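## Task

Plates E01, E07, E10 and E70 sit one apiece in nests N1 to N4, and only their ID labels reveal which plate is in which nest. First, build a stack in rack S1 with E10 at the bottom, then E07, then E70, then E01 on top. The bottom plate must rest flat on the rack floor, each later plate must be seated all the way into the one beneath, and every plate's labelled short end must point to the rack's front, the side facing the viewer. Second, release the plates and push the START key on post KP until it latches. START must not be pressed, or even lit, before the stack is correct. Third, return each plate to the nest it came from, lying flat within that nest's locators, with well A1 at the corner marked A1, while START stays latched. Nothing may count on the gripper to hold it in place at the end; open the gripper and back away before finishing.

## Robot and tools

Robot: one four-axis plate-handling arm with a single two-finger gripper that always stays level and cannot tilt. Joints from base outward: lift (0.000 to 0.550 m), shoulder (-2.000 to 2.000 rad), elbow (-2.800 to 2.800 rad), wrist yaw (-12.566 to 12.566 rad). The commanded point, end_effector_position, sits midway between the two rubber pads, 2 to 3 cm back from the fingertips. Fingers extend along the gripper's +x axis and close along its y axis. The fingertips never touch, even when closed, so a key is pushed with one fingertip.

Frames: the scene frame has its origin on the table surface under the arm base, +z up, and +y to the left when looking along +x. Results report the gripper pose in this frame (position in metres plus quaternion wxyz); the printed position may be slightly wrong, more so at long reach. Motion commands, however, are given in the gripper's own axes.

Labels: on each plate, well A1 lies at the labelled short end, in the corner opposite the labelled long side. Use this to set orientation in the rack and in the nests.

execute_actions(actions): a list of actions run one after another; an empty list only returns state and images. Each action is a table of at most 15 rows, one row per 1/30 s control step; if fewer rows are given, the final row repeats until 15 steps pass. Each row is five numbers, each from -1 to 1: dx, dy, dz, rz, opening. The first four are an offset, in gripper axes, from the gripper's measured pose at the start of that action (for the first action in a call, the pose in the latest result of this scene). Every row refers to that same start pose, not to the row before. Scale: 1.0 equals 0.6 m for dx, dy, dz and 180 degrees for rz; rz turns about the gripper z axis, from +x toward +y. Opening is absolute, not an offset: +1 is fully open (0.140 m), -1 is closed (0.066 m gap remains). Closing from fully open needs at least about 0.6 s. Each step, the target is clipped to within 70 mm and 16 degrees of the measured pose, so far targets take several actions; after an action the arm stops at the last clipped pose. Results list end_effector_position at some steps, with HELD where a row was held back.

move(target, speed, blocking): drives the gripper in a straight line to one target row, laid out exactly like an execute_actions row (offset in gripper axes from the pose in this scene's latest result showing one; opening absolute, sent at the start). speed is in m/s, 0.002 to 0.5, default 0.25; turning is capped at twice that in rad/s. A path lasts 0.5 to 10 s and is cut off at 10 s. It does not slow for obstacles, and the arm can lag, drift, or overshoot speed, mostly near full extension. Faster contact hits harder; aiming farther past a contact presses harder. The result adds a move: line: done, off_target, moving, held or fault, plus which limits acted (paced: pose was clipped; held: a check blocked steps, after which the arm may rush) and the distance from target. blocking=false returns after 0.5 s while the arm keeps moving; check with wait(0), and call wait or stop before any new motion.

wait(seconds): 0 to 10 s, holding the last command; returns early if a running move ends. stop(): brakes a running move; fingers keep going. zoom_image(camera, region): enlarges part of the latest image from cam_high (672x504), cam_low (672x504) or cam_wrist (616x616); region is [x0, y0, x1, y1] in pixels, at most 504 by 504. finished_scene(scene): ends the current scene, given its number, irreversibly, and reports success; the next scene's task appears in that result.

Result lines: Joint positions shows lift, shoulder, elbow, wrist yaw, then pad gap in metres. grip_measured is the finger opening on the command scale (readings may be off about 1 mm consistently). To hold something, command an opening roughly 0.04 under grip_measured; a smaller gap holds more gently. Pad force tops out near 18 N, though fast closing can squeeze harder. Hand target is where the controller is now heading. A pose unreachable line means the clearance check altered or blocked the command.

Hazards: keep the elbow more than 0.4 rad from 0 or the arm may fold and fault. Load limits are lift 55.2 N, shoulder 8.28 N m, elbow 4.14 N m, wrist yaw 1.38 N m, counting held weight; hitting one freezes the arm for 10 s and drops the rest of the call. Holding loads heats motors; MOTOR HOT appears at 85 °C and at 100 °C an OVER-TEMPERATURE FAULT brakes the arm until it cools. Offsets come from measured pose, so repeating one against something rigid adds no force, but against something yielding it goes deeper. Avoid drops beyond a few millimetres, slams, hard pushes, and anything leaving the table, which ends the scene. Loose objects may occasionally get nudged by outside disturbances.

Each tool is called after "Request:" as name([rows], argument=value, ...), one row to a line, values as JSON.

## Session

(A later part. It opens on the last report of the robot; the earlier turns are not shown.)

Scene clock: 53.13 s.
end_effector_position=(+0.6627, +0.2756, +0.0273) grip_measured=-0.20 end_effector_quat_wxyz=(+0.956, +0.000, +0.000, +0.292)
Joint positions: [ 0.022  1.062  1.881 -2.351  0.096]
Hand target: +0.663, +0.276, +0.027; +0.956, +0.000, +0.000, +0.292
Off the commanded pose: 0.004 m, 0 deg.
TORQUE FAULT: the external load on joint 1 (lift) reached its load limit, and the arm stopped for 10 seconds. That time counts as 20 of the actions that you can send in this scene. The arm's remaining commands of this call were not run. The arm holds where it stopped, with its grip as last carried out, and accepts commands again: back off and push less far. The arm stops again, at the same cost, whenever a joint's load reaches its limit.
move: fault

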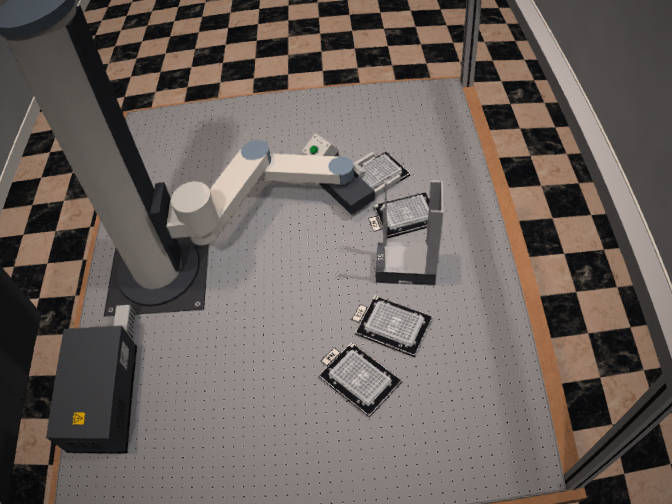

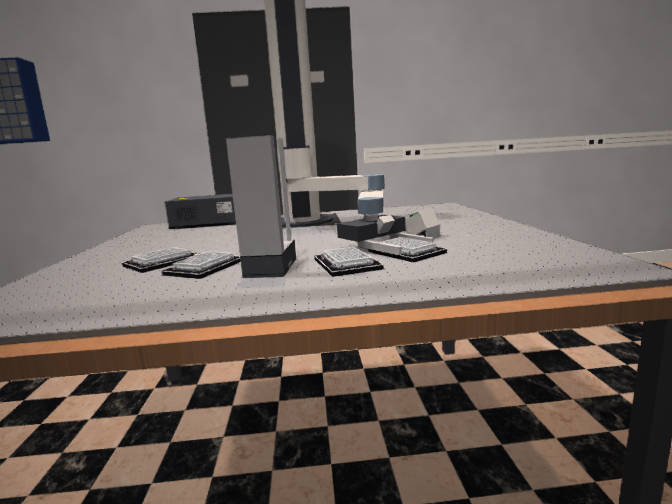

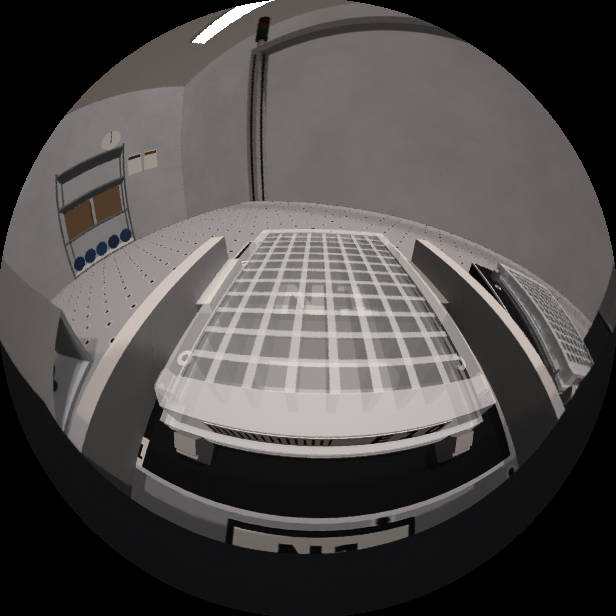

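Request:
move(target=[0,-0.001,-0.358,0,-0.51], speed=0.12)

Request:
zoom_image(camera="cam_wrist", region=[150, 220, 490, 480])

Scene clock: 203.87 s.
end_effector_position=(+0.7030, -0.0760, +0.1023) grip_measured=-0.47 end_effector_quat_wxyz=(+0.998, +0.000, +0.000, -0.065)
Joint positions: [ 0.097  0.501  1.711 -2.343  0.086]
Hand target: +0.703, -0.076, +0.102; +0.998, +0.000, +0.000, -0.065
Off the commanded pose: 0.000 m, 0 deg.
move: done

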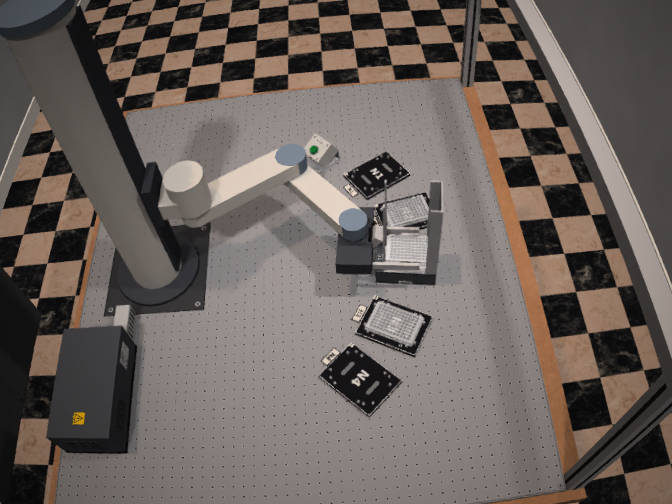

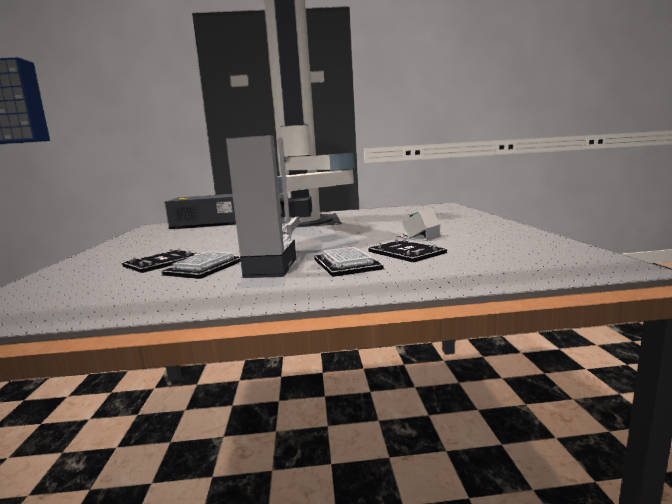

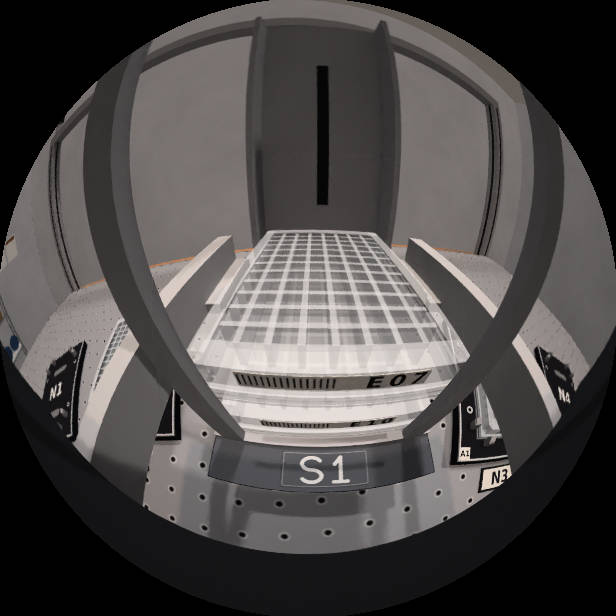

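Region (150, 220, 490, 480) of cam_wrist's 616x616 image, scaled by 1.482, with more detail than that image has; it fills the top 385 rows of this view, and the rest is white.

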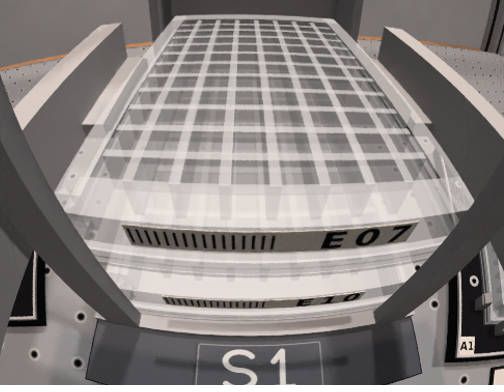

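Request:
move(target=[0,0,-0.022,0,-0.51], speed=0.015)

Request:
move(target=[0,0,-0.005,0,-0.51], speed=0.006)

Scene clock: 208.03 s.
end_effector_position=(+0.7030, -0.0760, +0.0890) grip_measured=-0.47 end_effector_quat_wxyz=(+0.998, +0.000, +0.000, -0.065)
Joint positions: [ 0.084  0.501  1.711 -2.343  0.086]
Hand target: +0.703, -0.076, +0.089; +0.998, +0.000, +0.000, -0.065
Off the commanded pose: 0.000 m, 0 deg.
move: done

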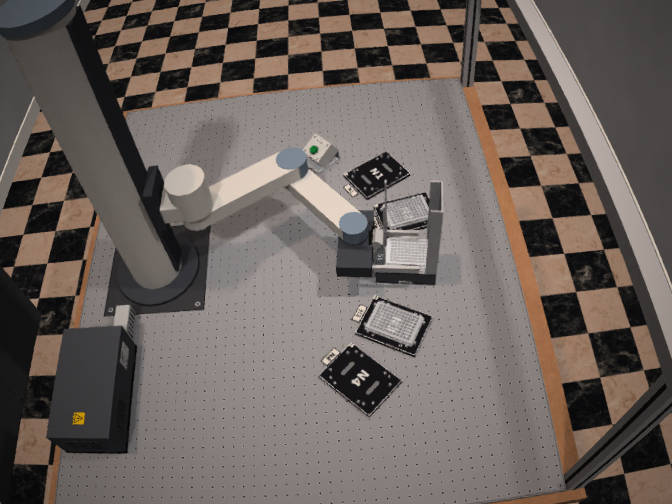

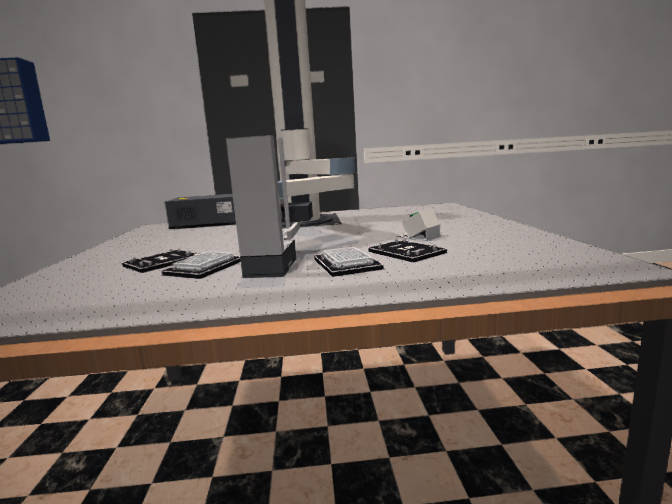

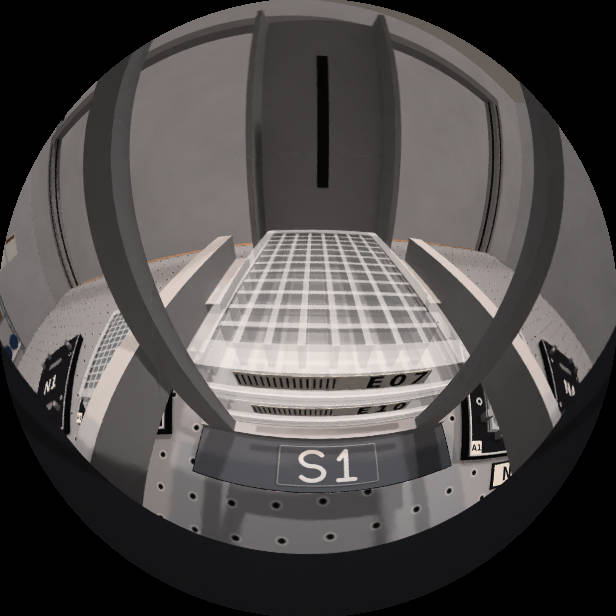

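Scene clock: 208.77 s.
end_effector_position=(+0.7030, -0.0760, +0.0860) grip_measured=-0.47 end_effector_quat_wxyz=(+0.998, +0.000, +0.000, -0.065)
Joint positions: [ 0.081  0.501  1.711 -2.343  0.086]
Hand target: +0.703, -0.076, +0.086; +0.998, +0.000, +0.000, -0.065
Off the commanded pose: 0.000 m, 0 deg.
move: done

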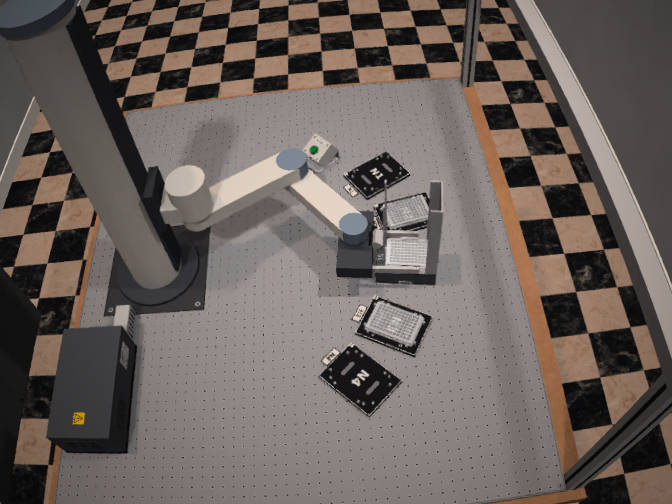

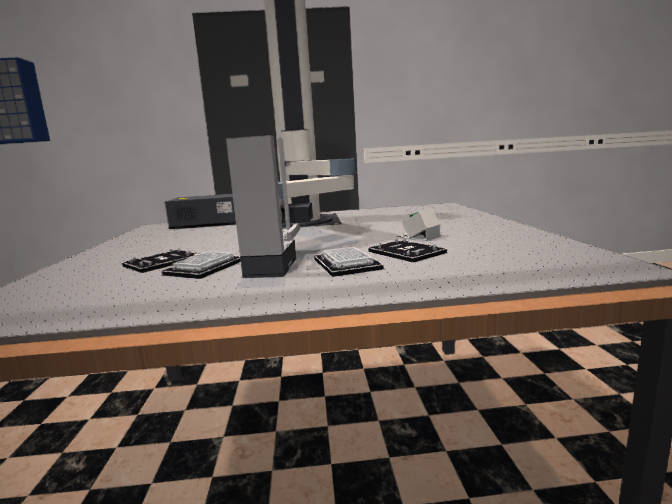

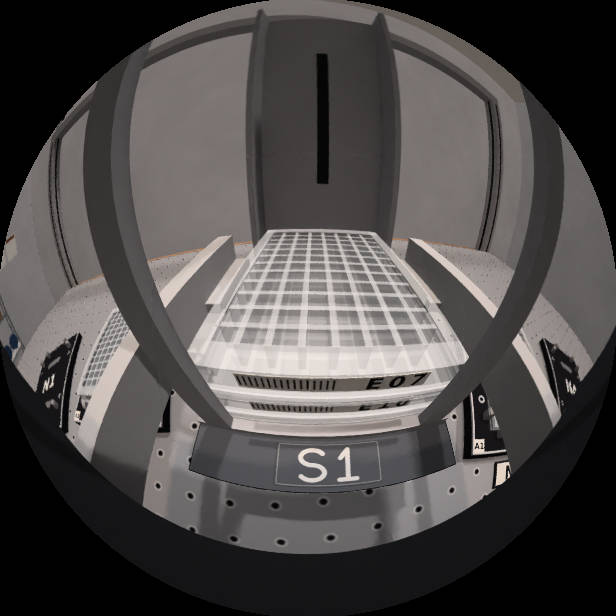

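Request:
move(target=[0,0,0,0,0.1])

Request:
move(target=[-0.3,0,0,0,0.1])

Request:
zoom_image(camera="cam_wrist", region=[250, 180, 380, 270])

Request:
move(target=[0.077,-0.233,-0.05,-0.104,0.1])

Request:
move(target=[0.175,0,-0.021,0,0.1], speed=0.15)

Scene clock: 216.20 s.
end_effector_position=(+0.7030, -0.0760, +0.0860) grip_measured=+0.10 end_effector_quat_wxyz=(+0.998, +0.000, +0.000, -0.065)
Joint positions: [ 0.081  0.501  1.711 -2.343  0.107]
Hand target: +0.703, -0.076, +0.086; +0.998, +0.000, +0.000, -0.065
Off the commanded pose: 0.000 m, 0 deg.
move: done

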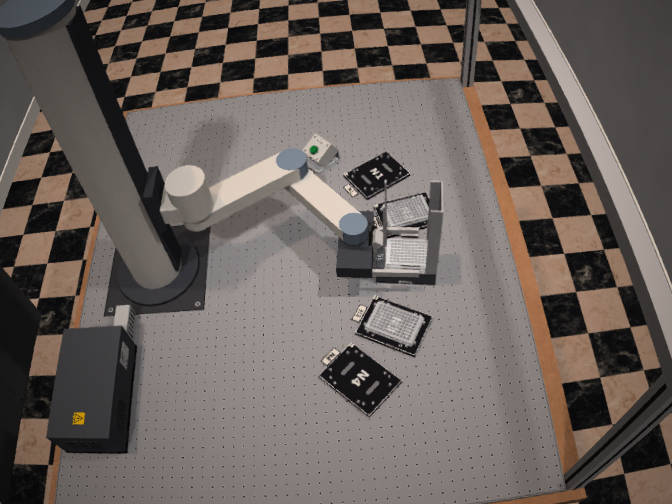

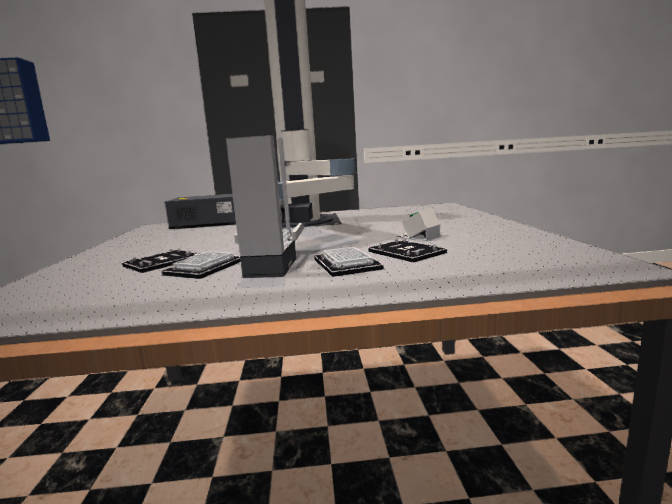

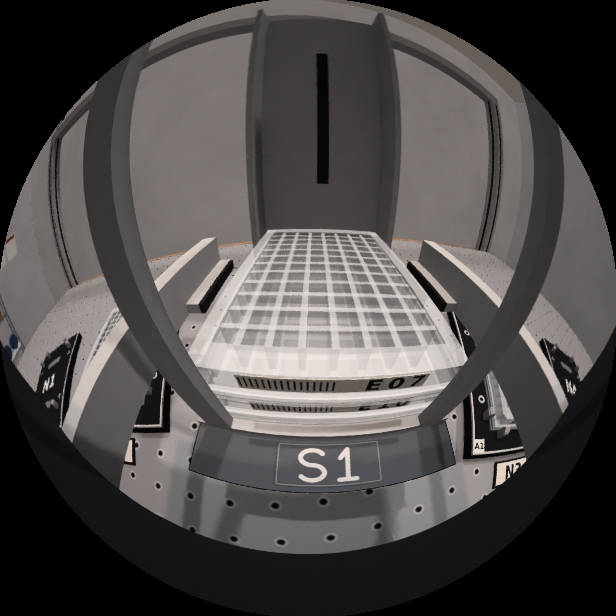

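Scene clock: 217.33 s.
end_effector_position=(+0.5245, -0.0526, +0.0860) grip_measured=+0.10 end_effector_quat_wxyz=(+0.998, +0.000, +0.000, -0.065)
Joint positions: [ 0.081  0.821  0.833 -1.784  0.107]
Hand target: +0.525, -0.053, +0.086; +0.998, +0.000, +0.000, -0.065
Off the commanded pose: 0.000 m, 0 deg.
move: done

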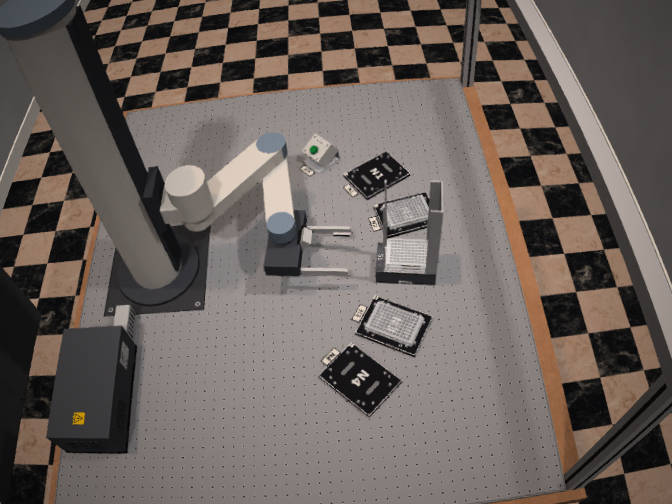

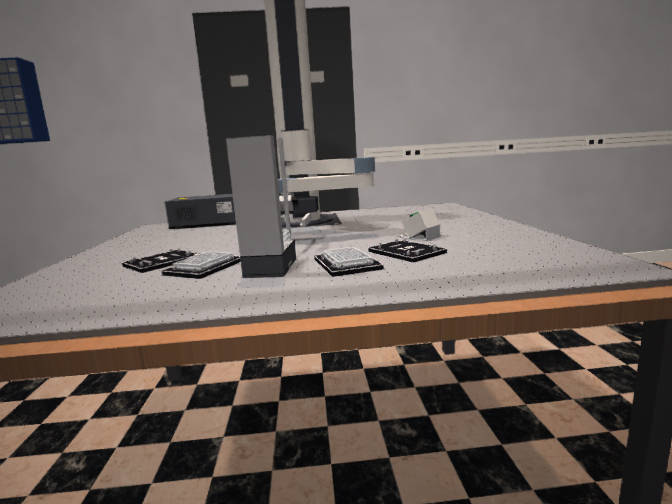

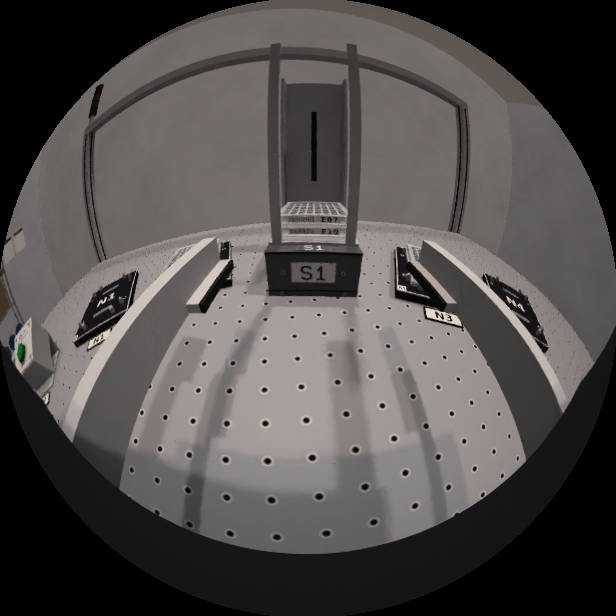

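Region (250, 180, 380, 270) of cam_wrist's 616x616 image, scaled by 3.877, with more detail than that image has; it fills the top 349 rows of this view, and the rest is white.

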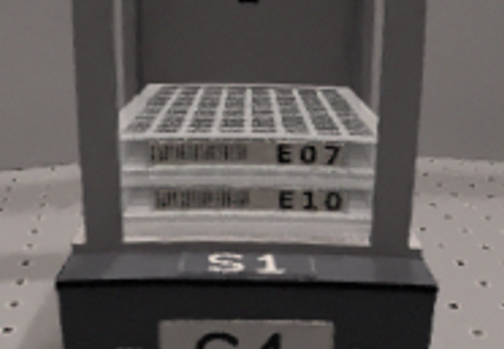

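Scene clock: 218.40 s.
end_effector_position=(+0.5521, -0.1973, +0.0560) grip_measured=+0.10 end_effector_quat_wxyz=(+0.974, +0.000, +0.000, -0.227)
Joint positions: [ 0.051  0.382  1.154 -1.993  0.107]
Hand target: +0.552, -0.197, +0.056; +0.974, +0.000, +0.000, -0.227
Off the commanded pose: 0.000 m, 0 deg.
move: done

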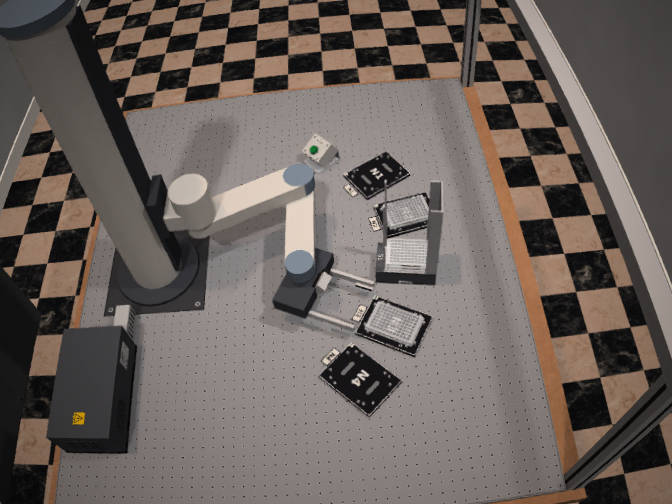

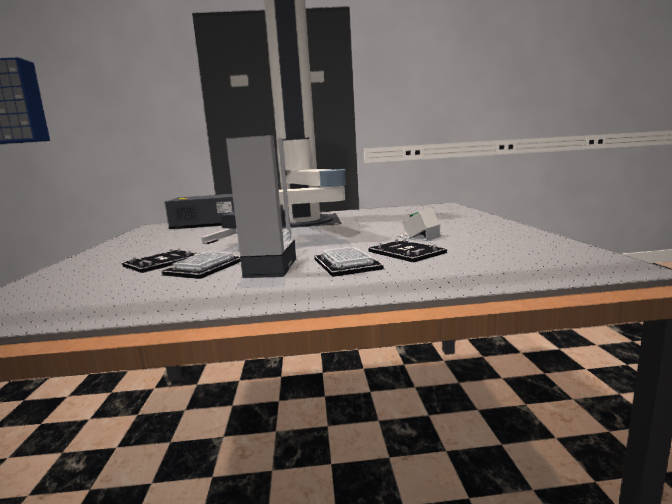

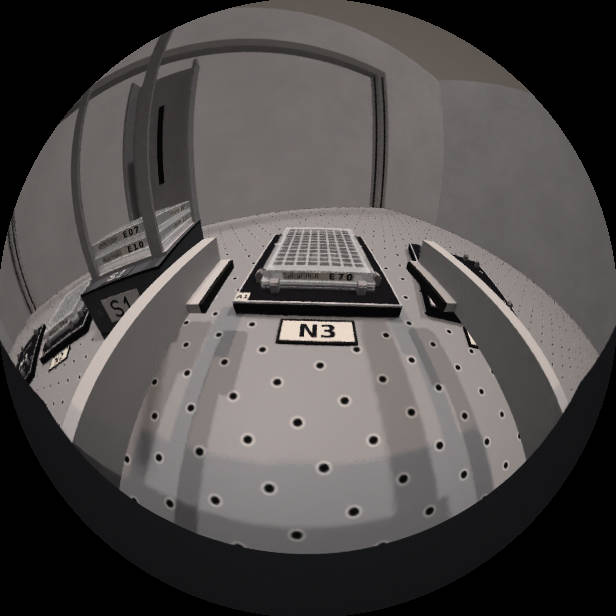

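Scene clock: 219.43 s.
end_effector_position=(+0.6463, -0.2436, +0.0433) grip_measured=+0.10 end_effector_quat_wxyz=(+0.974, +0.000, +0.000, -0.226)
Joint positions: [ 0.038  0.171  1.694 -2.323  0.107]
Hand target: +0.646, -0.244, +0.043; +0.974, +0.000, +0.000, -0.227
Off the commanded pose: 0.000 m, 0 deg.
move: done

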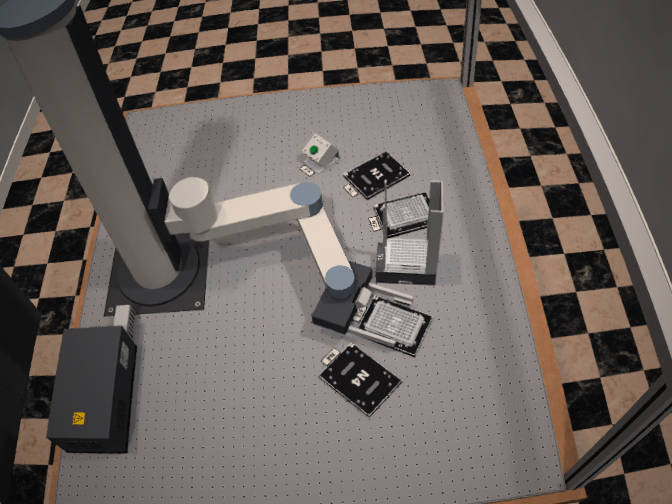

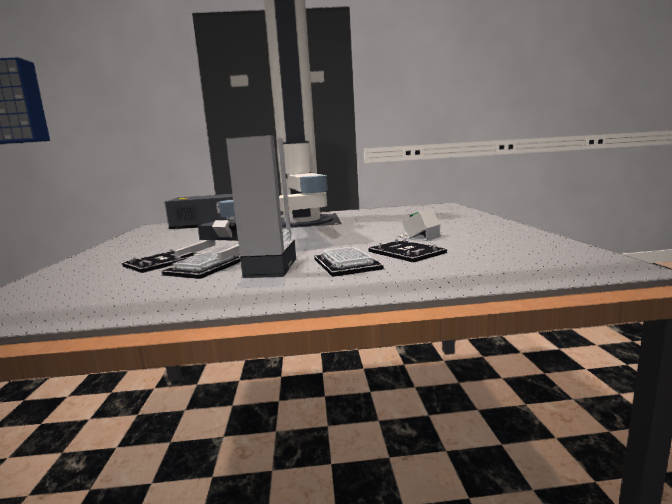

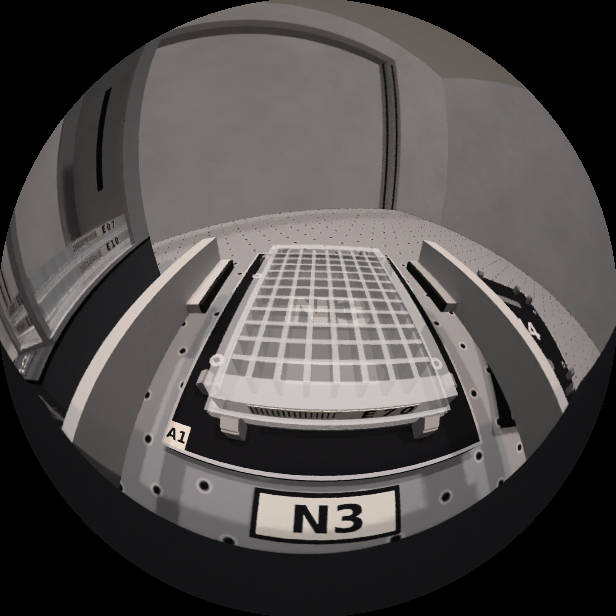

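Request:
move(target=[-0.005,-0.0045,-0.0207,-0.004,-0.1], speed=0.03)

Request:
move(target=[0,0,0,0,-0.4])

Request:
move(target=[0,0,0,0,-0.5])

Request:
zoom_image(camera="cam_wrist", region=[150, 220, 490, 480])

Request:
move(target=[0,0,0.51,0,-0.5])

Scene clock: 228.07 s.
end_effector_position=(+0.6424, -0.2448, +0.0309) grip_measured=-0.10 end_effector_quat_wxyz=(+0.973, +0.000, +0.000, -0.233)
Joint positions: [ 0.026  0.176  1.677 -2.323  0.099]
Hand target: +0.642, -0.245, +0.031; +0.973, +0.000, +0.000, -0.233
Off the commanded pose: 0.000 m, 0 deg.
move: done

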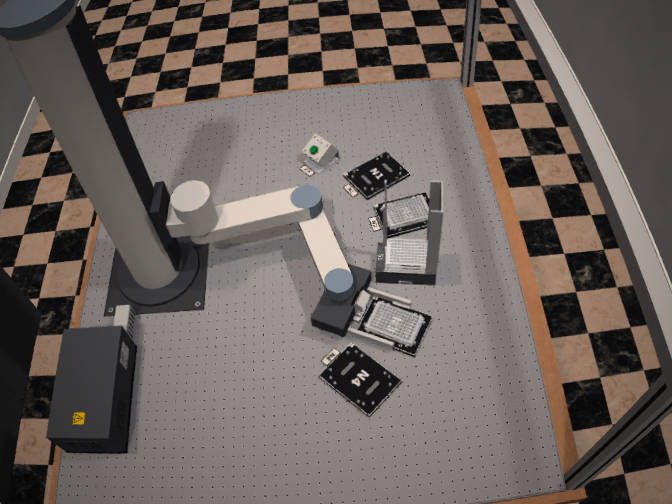

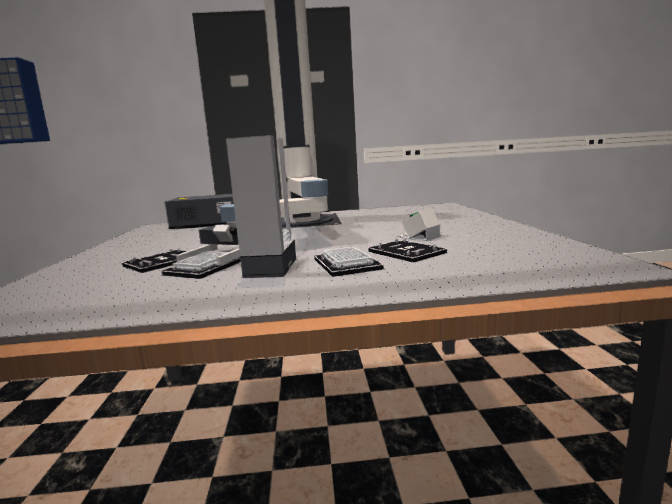

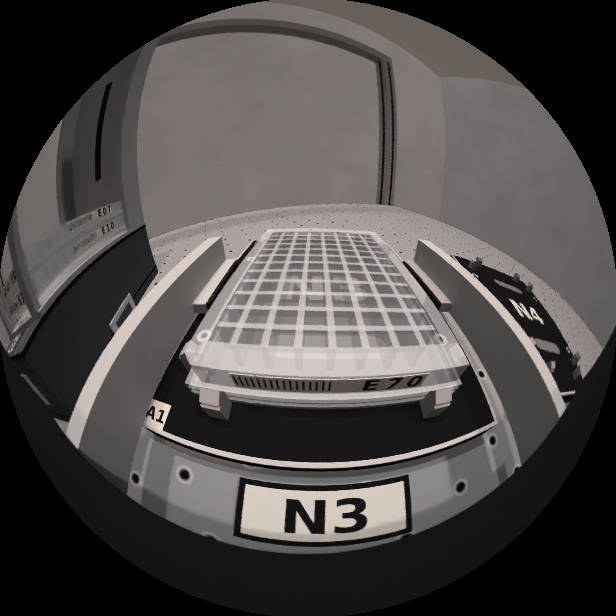

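Scene clock: 228.57 s.
end_effector_position=(+0.6424, -0.2448, +0.0309) grip_measured=-0.40 end_effector_quat_wxyz=(+0.973, +0.000, +0.000, -0.232)
Joint positions: [ 0.026  0.176  1.677 -2.322  0.088]
Hand target: +0.642, -0.245, +0.031; +0.973, +0.000, +0.000, -0.233
Off the commanded pose: 0.000 m, 0 deg.
move: done

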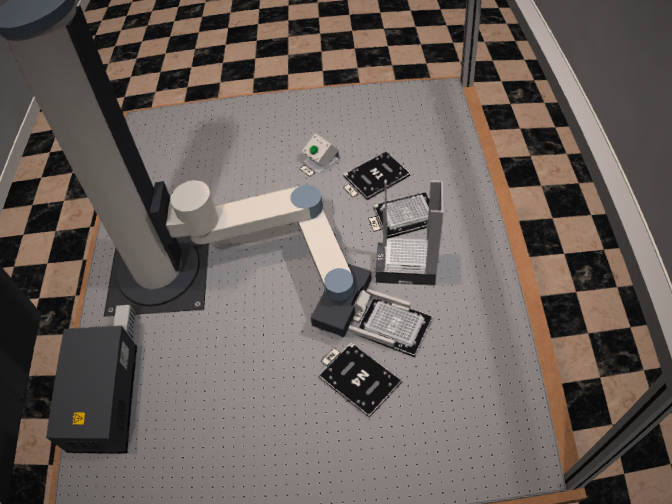

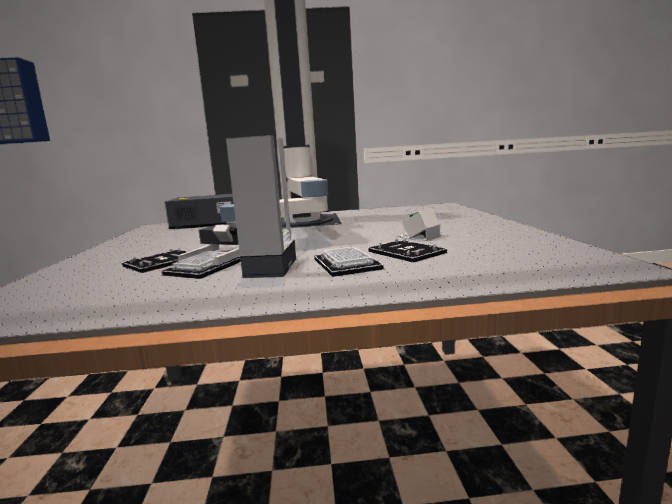

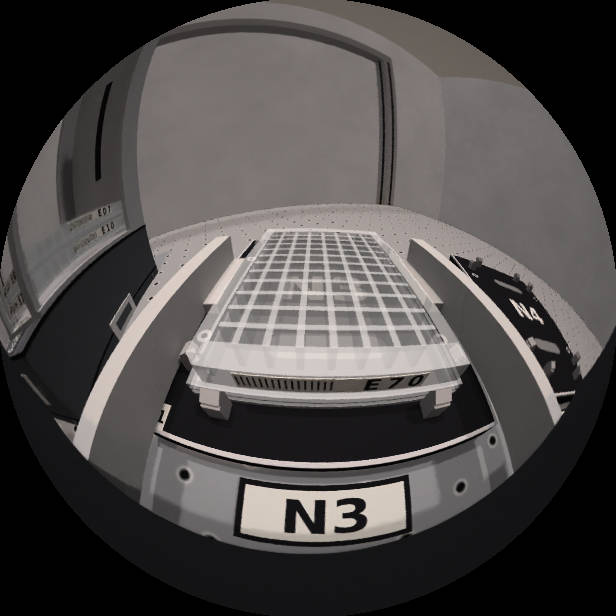

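Scene clock: 229.07 s.
end_effector_position=(+0.6427, -0.2443, +0.0309) grip_measured=-0.47 end_effector_quat_wxyz=(+0.973, +0.000, +0.000, -0.232)
Joint positions: [ 0.026  0.177  1.678 -2.321  0.086]
Hand target: +0.642, -0.245, +0.031; +0.973, +0.000, +0.000, -0.232
Off the commanded pose: 0.001 m, 0 deg.
move: done

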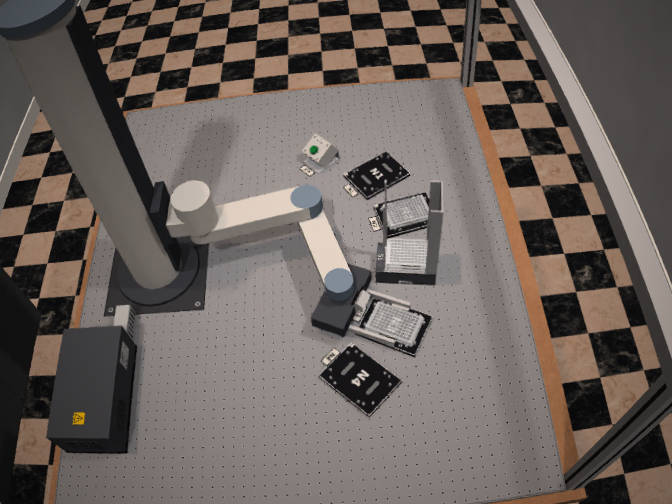

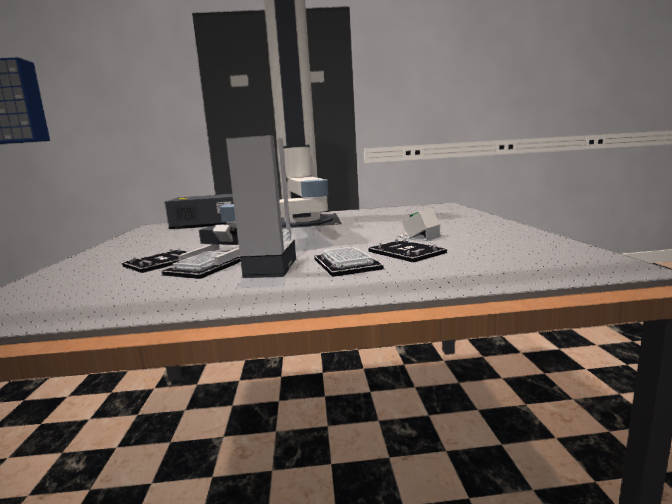

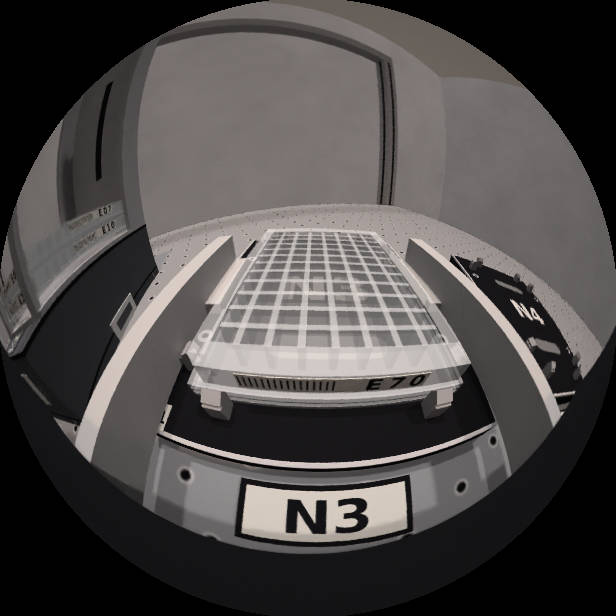

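Region (150, 220, 490, 480) of cam_wrist's 616x616 image, scaled by 1.482, with more detail than that image has; it fills the top 385 rows of this view, and the rest is white.

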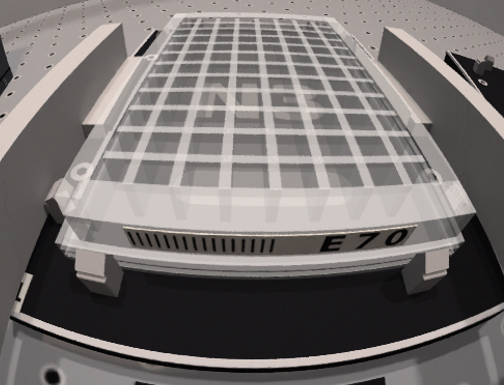

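Scene clock: 230.70 s.
end_effector_position=(+0.6428, -0.2443, +0.3369) grip_measured=-0.47 end_effector_quat_wxyz=(+0.973, +0.000, +0.000, -0.231)
Joint positions: [ 0.332  0.177  1.678 -2.321  0.086]
Hand target: +0.643, -0.244, +0.337; +0.973, +0.000, +0.000, -0.232
Off the commanded pose: 0.000 m, 0 deg.
move: done

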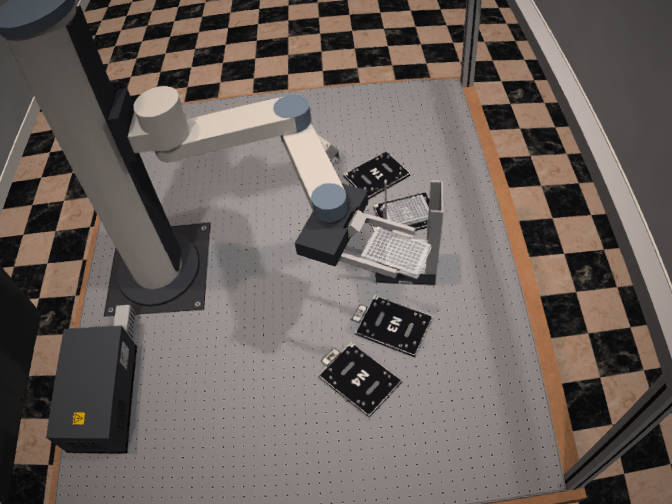

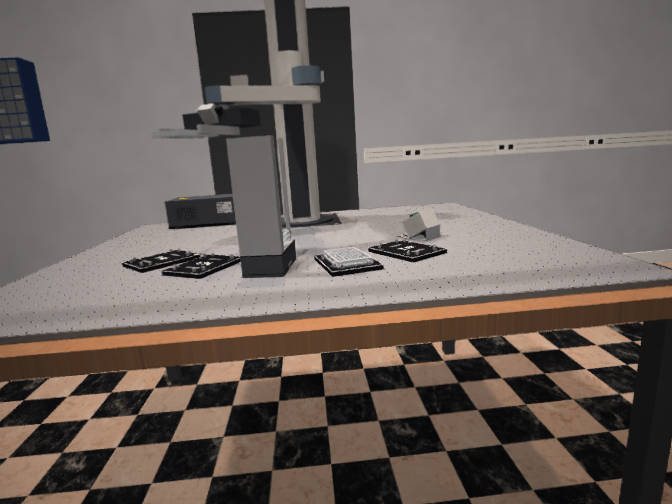

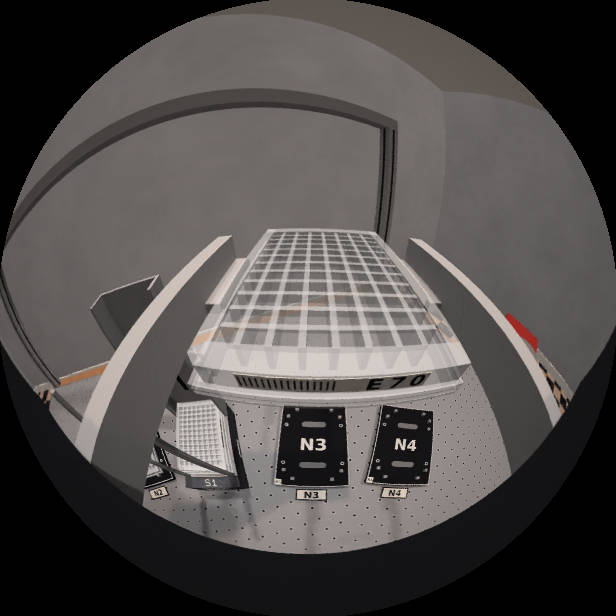

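Request:
move(target=[-0.0369,0.2961,0,0.1073,-0.51])

Request:
move(target=[0,0,-0.029,0,-0.51], speed=0.02)

Scene clock: 235.87 s.
end_effector_position=(+0.7031, -0.0755, +0.3369) grip_measured=-0.47 end_effector_quat_wxyz=(+0.998, +0.000, +0.000, -0.065)
Joint positions: [ 0.332  0.502  1.711 -2.343  0.086]
Hand target: +0.703, -0.076, +0.337; +0.998, +0.000, +0.000, -0.065
Off the commanded pose: 0.000 m, 0 deg.
move: done

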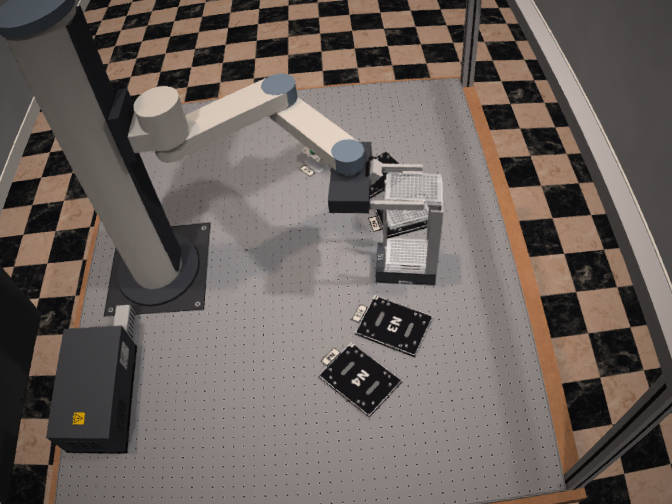

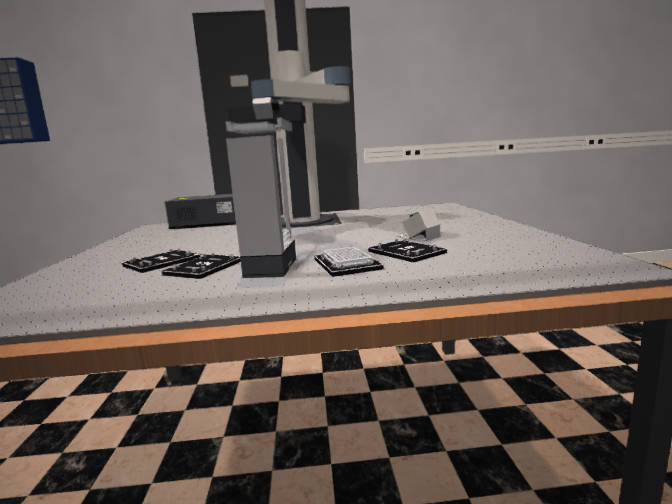

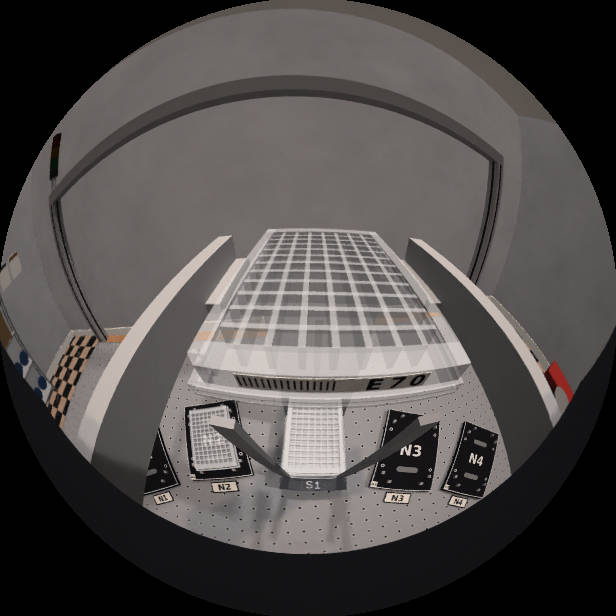

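Scene clock: 236.97 s.
end_effector_position=(+0.7031, -0.0755, +0.3195) grip_measured=-0.47 end_effector_quat_wxyz=(+0.998, +0.000, +0.000, -0.065)
Joint positions: [ 0.314  0.502  1.711 -2.343  0.086]
Hand target: +0.703, -0.075, +0.320; +0.998, +0.000, +0.000, -0.065
Off the commanded pose: 0.000 m, 0 deg.
move: done

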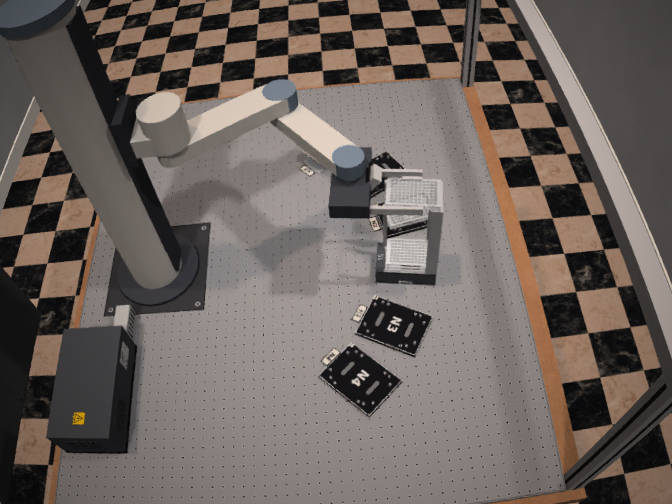

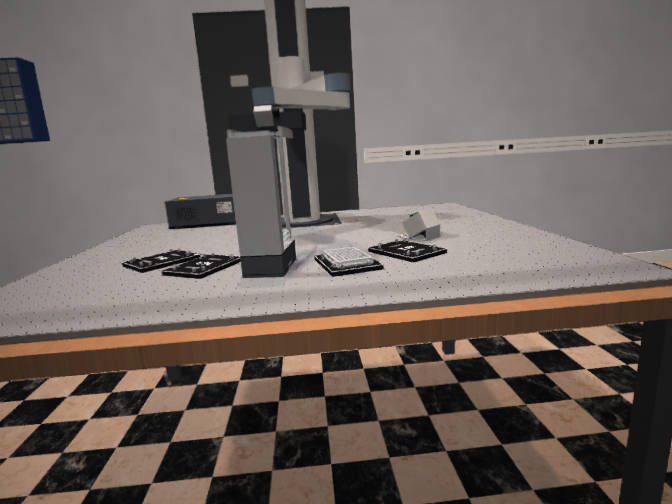

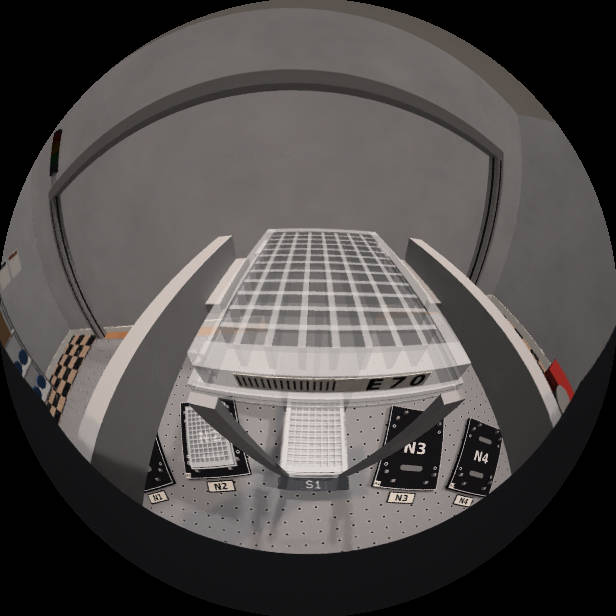

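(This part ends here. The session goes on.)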